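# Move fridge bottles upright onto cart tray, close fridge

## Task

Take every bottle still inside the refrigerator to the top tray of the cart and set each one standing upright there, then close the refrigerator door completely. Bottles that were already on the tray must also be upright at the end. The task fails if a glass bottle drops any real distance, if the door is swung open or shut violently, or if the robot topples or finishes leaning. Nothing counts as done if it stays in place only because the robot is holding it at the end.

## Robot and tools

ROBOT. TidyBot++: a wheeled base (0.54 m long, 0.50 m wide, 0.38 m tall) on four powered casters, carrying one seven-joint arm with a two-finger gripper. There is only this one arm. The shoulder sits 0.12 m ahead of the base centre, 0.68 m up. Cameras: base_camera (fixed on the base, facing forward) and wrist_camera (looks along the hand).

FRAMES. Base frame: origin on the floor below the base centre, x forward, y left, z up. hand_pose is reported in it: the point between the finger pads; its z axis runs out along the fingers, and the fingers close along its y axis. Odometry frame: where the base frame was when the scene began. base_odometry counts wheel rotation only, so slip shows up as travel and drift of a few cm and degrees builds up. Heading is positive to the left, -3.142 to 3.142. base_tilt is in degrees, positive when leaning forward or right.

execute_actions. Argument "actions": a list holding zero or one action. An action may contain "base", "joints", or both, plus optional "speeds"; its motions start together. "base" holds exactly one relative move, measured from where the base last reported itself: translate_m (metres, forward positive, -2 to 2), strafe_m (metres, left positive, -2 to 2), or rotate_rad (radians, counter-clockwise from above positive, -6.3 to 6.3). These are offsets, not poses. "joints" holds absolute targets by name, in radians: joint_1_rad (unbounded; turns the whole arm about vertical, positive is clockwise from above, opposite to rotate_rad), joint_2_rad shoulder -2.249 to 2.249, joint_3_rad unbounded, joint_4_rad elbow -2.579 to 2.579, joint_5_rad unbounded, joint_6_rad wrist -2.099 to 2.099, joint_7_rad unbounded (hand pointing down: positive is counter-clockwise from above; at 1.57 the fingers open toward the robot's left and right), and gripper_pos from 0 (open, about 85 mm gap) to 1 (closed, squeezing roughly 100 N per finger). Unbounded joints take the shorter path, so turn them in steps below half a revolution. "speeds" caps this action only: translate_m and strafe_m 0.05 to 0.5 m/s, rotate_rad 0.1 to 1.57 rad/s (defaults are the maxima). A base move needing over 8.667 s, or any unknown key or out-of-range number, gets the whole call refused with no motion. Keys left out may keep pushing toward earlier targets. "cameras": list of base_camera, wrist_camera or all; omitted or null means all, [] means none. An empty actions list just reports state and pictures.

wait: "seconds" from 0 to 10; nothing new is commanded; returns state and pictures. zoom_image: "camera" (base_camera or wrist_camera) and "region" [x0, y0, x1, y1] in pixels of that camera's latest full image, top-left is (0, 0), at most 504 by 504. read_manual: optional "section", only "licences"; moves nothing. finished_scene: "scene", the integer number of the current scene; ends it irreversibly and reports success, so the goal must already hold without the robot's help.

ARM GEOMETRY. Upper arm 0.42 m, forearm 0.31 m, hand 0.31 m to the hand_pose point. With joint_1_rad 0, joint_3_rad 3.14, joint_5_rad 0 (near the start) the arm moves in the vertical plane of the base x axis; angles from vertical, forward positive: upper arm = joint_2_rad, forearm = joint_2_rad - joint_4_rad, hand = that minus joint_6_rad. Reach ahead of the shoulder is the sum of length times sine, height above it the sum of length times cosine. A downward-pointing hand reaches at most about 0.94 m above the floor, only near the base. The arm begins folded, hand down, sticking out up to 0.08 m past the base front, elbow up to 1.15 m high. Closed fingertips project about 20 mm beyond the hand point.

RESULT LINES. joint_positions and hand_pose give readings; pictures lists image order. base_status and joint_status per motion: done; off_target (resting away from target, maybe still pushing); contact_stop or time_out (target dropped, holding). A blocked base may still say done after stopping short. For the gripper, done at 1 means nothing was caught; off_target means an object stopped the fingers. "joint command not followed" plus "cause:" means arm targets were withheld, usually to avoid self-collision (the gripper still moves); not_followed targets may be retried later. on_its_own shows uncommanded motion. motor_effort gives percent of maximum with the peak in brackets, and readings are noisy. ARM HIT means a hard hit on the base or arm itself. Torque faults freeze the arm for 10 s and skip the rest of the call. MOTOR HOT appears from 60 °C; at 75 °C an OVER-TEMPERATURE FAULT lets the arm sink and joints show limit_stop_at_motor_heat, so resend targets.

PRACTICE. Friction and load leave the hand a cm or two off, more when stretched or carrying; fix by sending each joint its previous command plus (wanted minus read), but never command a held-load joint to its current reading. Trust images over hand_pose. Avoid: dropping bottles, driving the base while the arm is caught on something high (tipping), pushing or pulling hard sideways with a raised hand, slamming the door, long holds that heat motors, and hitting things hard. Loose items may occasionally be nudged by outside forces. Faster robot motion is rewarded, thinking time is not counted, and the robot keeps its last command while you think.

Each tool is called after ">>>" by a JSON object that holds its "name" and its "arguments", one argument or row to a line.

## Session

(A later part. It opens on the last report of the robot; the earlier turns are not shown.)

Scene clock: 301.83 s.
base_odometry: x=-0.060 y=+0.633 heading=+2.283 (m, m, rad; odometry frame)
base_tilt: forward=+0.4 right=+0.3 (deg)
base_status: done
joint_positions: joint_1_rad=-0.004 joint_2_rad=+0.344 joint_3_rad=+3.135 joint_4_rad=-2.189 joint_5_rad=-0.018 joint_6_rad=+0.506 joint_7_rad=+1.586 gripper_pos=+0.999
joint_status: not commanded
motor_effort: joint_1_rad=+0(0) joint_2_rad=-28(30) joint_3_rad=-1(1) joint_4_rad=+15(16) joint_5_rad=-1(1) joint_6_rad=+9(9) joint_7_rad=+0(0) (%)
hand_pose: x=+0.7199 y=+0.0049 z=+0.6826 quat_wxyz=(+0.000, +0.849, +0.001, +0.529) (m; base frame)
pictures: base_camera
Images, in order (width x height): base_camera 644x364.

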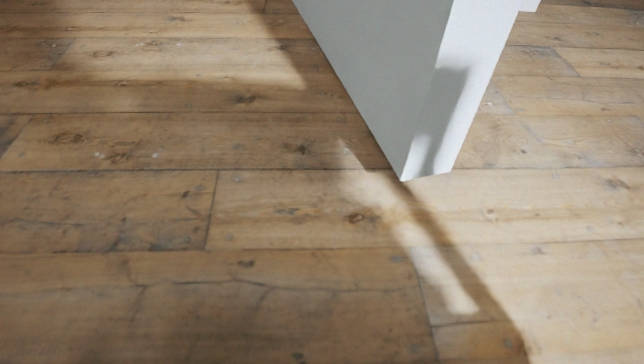

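>>> {"name": "execute_actions", "arguments": {
  "actions": [
    {"base":{"strafe_m":-0.13},"speeds":{"strafe_m":0.05}}
  ],
  "cameras": ["base_camera"]
}}

>>> {"name": "execute_actions", "arguments": {
  "actions": [
    {"base":{"translate_m":0.07},"speeds":{"translate_m":0.05}}
  ]
}}

Scene clock: 308.67 s.
base_odometry: x=+0.038 y=+0.718 heading=+2.283 (m, m, rad; odometry frame)
base_tilt: forward=+0.3 right=+0.3 (deg)
base_status: done
joint_positions: joint_1_rad=-0.004 joint_2_rad=+0.344 joint_3_rad=+3.134 joint_4_rad=-2.189 joint_5_rad=-0.018 joint_6_rad=+0.506 joint_7_rad=+1.586 gripper_pos=+0.999
joint_status: not commanded
motor_effort: joint_1_rad=+0(4) joint_2_rad=-28(28) joint_3_rad=-1(3) joint_4_rad=+15(16) joint_5_rad=+0(2) joint_6_rad=+9(9) joint_7_rad=+0(1) (%)
hand_pose: x=+0.7199 y=+0.0057 z=+0.6826 quat_wxyz=(-0.001, +0.849, +0.002, +0.529) (m; base frame)
pictures: base_camera
Images, in order (width x height): base_camera 644x364.

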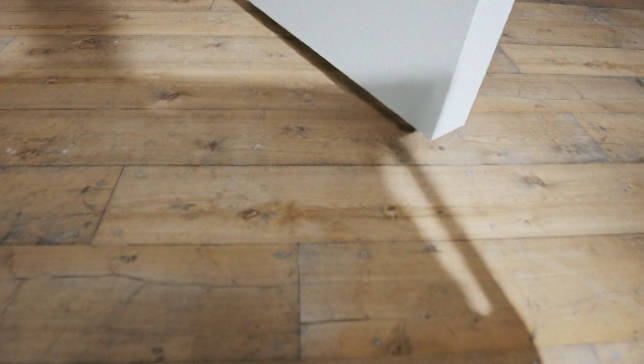

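Scene clock: 310.57 s.
base_odometry: x=-0.007 y=+0.772 heading=+2.283 (m, m, rad; odometry frame)
base_tilt: forward=+0.3 right=+0.3 (deg)
base_status: done
joint_positions: joint_1_rad=-0.004 joint_2_rad=+0.344 joint_3_rad=+3.134 joint_4_rad=-2.190 joint_5_rad=-0.018 joint_6_rad=+0.506 joint_7_rad=+1.586 gripper_pos=+0.999
joint_status: not commanded
motor_effort: joint_1_rad=+0(1) joint_2_rad=-28(31) joint_3_rad=+0(1) joint_4_rad=+15(16) joint_5_rad=-1(0) joint_6_rad=+8(9) joint_7_rad=+1(0) (%)
hand_pose: x=+0.7197 y=+0.0057 z=+0.6826 quat_wxyz=(-0.001, +0.849, +0.002, +0.529) (m; base frame)
pictures: base_camera, wrist_camera
Images, in order (width x height): base_camera 644x364, wrist_camera 644x476.

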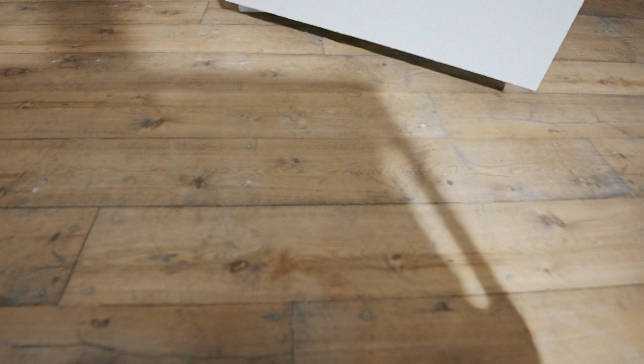

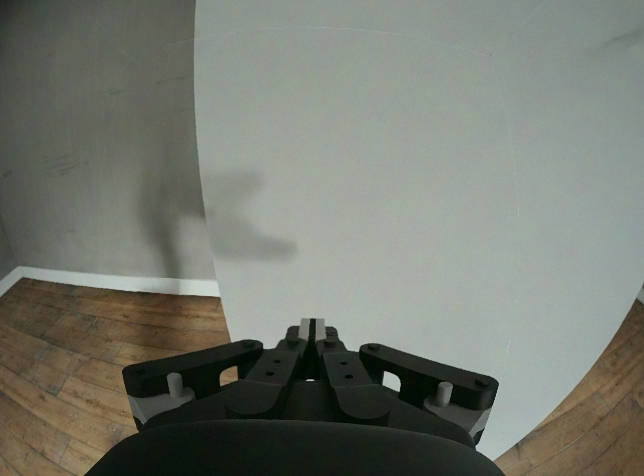

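Swinging shut on its own.

>>> {"name": "execute_actions", "arguments": {
  "actions": [
    {"base":{"strafe_m":-0.15},"speeds":{"strafe_m":0.1}}
  ]
}}

>>> {"name": "execute_actions", "arguments": {
  "actions": [
    {"base":{"translate_m":0.17},"speeds":{"translate_m":0.07}}
  ]
}}

Scene clock: 315.30 s.
base_odometry: x=+0.106 y=+0.870 heading=+2.283 (m, m, rad; odometry frame)
base_tilt: forward=+0.3 right=+0.3 (deg)
base_status: done
joint_positions: joint_1_rad=-0.001 joint_2_rad=+0.344 joint_3_rad=+3.135 joint_4_rad=-2.190 joint_5_rad=-0.018 joint_6_rad=+0.506 joint_7_rad=+1.586 gripper_pos=+0.999
joint_status: not commanded
motor_effort: joint_1_rad=-1(3) joint_2_rad=-28(29) joint_3_rad=+0(2) joint_4_rad=+15(15) joint_5_rad=-1(1) joint_6_rad=+9(9) joint_7_rad=+1(1) (%)
hand_pose: x=+0.7198 y=+0.0032 z=+0.6826 quat_wxyz=(+0.001, +0.849, +0.000, +0.529) (m; base frame)
pictures: base_camera, wrist_camera
Images, in order (width x height): base_camera 644x364, wrist_camera 644x476.

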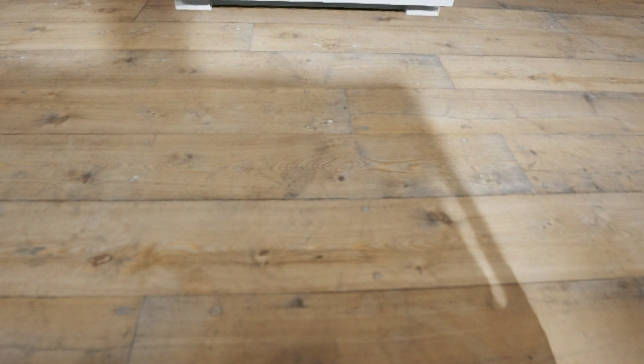

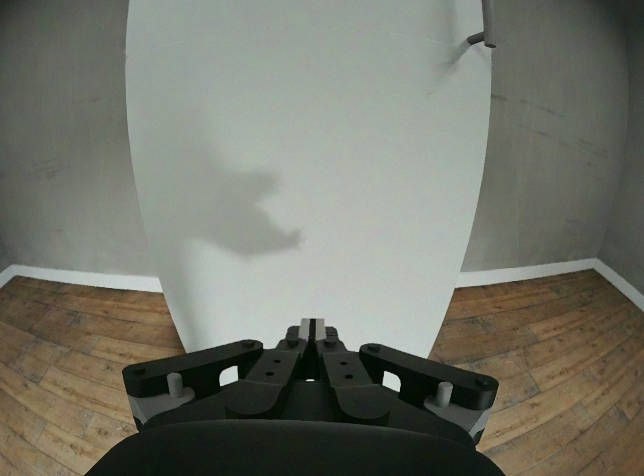

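Scene clock: 318.23 s.
base_odometry: x=-0.005 y=+0.999 heading=+2.282 (m, m, rad; odometry frame)
base_tilt: forward=+0.3 right=+0.3 (deg)
base_status: done
joint_positions: joint_1_rad=-0.001 joint_2_rad=+0.344 joint_3_rad=+3.135 joint_4_rad=-2.190 joint_5_rad=-0.018 joint_6_rad=+0.507 joint_7_rad=+1.586 gripper_pos=+0.999
joint_status: not commanded
motor_effort: joint_1_rad=+0(0) joint_2_rad=-28(32) joint_3_rad=+0(1) joint_4_rad=+15(16) joint_5_rad=-1(0) joint_6_rad=+9(9) joint_7_rad=+1(1) (%)
hand_pose: x=+0.7196 y=+0.0032 z=+0.6825 quat_wxyz=(+0.001, +0.849, +0.000, +0.529) (m; base frame)
pictures: base_camera, wrist_camera
Images, in order (width x height): base_camera 644x364, wrist_camera 644x476.

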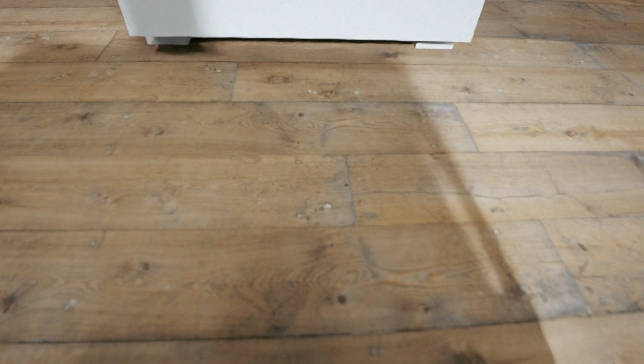

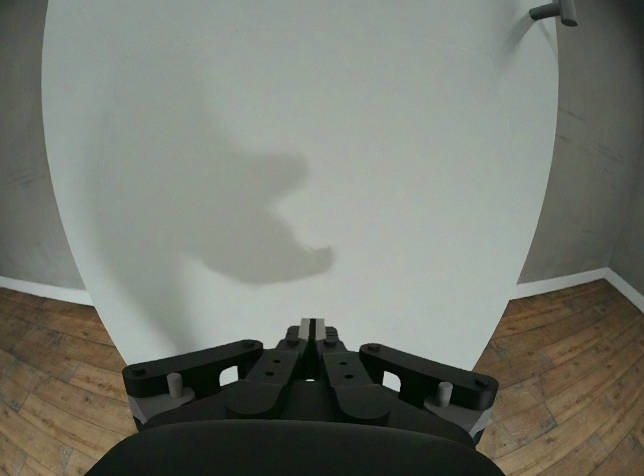

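>>> {"name": "execute_actions", "arguments": {
  "actions": [
    {"base":{"translate_m":0.125},"speeds":{"translate_m":0.06}}
  ],
  "cameras": ["base_camera"]
}}

Scene clock: 323.27 s.
base_odometry: x=-0.086 y=+1.094 heading=+2.282 (m, m, rad; odometry frame)
base_tilt: forward=+0.3 right=+0.3 (deg)
base_status: done
joint_positions: joint_1_rad=-0.001 joint_2_rad=+0.341 joint_3_rad=+3.135 joint_4_rad=-2.215 joint_5_rad=-0.018 joint_6_rad=+0.507 joint_7_rad=+1.586 gripper_pos=+0.999
joint_status: not commanded
motor_effort: joint_1_rad=+0(3) joint_2_rad=-26(29) joint_3_rad=+0(3) joint_4_rad=+17(24) joint_5_rad=-1(1) joint_6_rad=+10(13) joint_7_rad=+1(0) (%)
hand_pose: x=+0.7098 y=+0.0032 z=+0.6731 quat_wxyz=(+0.001, +0.854, +0.000, +0.519) (m; base frame)
pictures: base_camera
Images, in order (width x height): base_camera 644x364.

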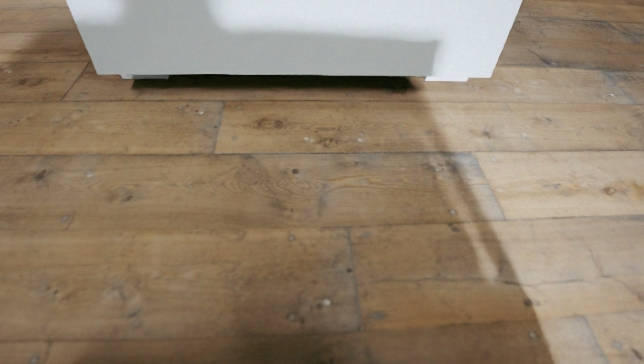

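>>> {"name": "execute_actions", "arguments": {
  "actions": [
    {"base":{"translate_m":0.025},"speeds":{"translate_m":0.05}}
  ],
  "cameras": []
}}

>>> {"name": "execute_actions", "arguments": {
  "actions": [
    {"base":{"translate_m":-0.4}}
  ],
  "cameras": ["base_camera"]
}}

>>> {"name": "execute_actions", "arguments": {
  "actions": [
    {"joints":{"joint_1_rad":1.9,"joint_2_rad":-0.5,"joint_4_rad":-2.0,"joint_6_rad":-0.2}}
  ],
  "cameras": ["wrist_camera"]
}}

Scene clock: 346.27 s.
base_odometry: x=-0.102 y=+1.113 heading=+2.282 (m, m, rad; odometry frame)
base_tilt: forward=+0.3 right=+0.2 (deg)
base_status: done
joint_positions: joint_1_rad=-0.001 joint_2_rad=+0.335 joint_3_rad=+3.135 joint_4_rad=-2.272 joint_5_rad=-0.018 joint_6_rad=+0.507 joint_7_rad=+1.586 gripper_pos=+0.999
joint_status: not commanded
motor_effort: joint_1_rad=-1(2) joint_2_rad=-23(27) joint_3_rad=-1(2) joint_4_rad=+28(32) joint_5_rad=+0(2) joint_6_rad=+15(16) joint_7_rad=+1(0) (%)
hand_pose: x=+0.6861 y=+0.0028 z=+0.6517 quat_wxyz=(+0.001, +0.867, +0.000, +0.498) (m; base frame)
pictures: none
No camera images: the call's "cameras" was empty. Leave "cameras" out to get every camera's image.

Scene clock: 348.57 s.
base_odometry: x=+0.159 y=+0.810 heading=+2.282 (m, m, rad; odometry frame)
base_tilt: forward=+0.3 right=+0.3 (deg)
base_status: done
joint_positions: joint_1_rad=-0.001 joint_2_rad=+0.353 joint_3_rad=+3.135 joint_4_rad=-2.199 joint_5_rad=-0.018 joint_6_rad=+0.508 joint_7_rad=+1.586 gripper_pos=+0.999
joint_status: not commanded
motor_effort: joint_1_rad=+0(4) joint_2_rad=-28(32) joint_3_rad=-1(3) joint_4_rad=+15(27) joint_5_rad=-1(2) joint_6_rad=+8(15) joint_7_rad=+1(1) (%)
hand_pose: x=+0.7163 y=+0.0031 z=+0.6732 quat_wxyz=(+0.001, +0.853, +0.000, +0.521) (m; base frame)
pictures: base_camera
Images, in order (width x height): base_camera 644x364.

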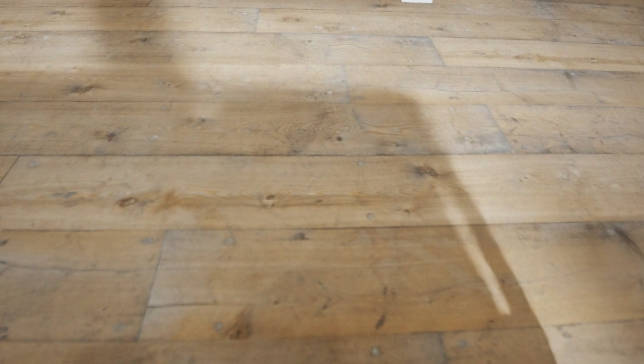

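Scene clock: 351.60 s.
base_odometry: x=+0.159 y=+0.810 heading=+2.282 (m, m, rad; odometry frame)
base_tilt: forward=+0.3 right=+0.3 (deg)
base_status: not commanded
joint_positions: joint_1_rad=+1.890 joint_2_rad=-0.485 joint_3_rad=+3.139 joint_4_rad=-2.019 joint_5_rad=-0.018 joint_6_rad=-0.152 joint_7_rad=+1.586 gripper_pos=+0.999
joint_status: all done
motor_effort: joint_1_rad=+0(2) joint_2_rad=-5(29) joint_3_rad=+0(2) joint_4_rad=+23(23) joint_5_rad=-1(0) joint_6_rad=+10(10) joint_7_rad=+0(0) (%)
hand_pose: x=-0.0119 y=-0.4068 z=+1.0295 quat_wxyz=(+0.538, +0.438, -0.605, +0.391) (m; base frame)
pictures: wrist_camera
Images, in order (width x height): wrist_camera 644x476.

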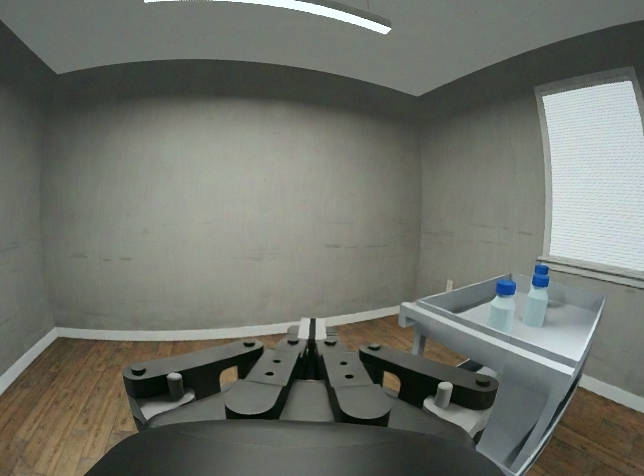

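>>> {"name": "finished_scene", "arguments": {
  "scene": 2
}}

The scene is finished: the task was done.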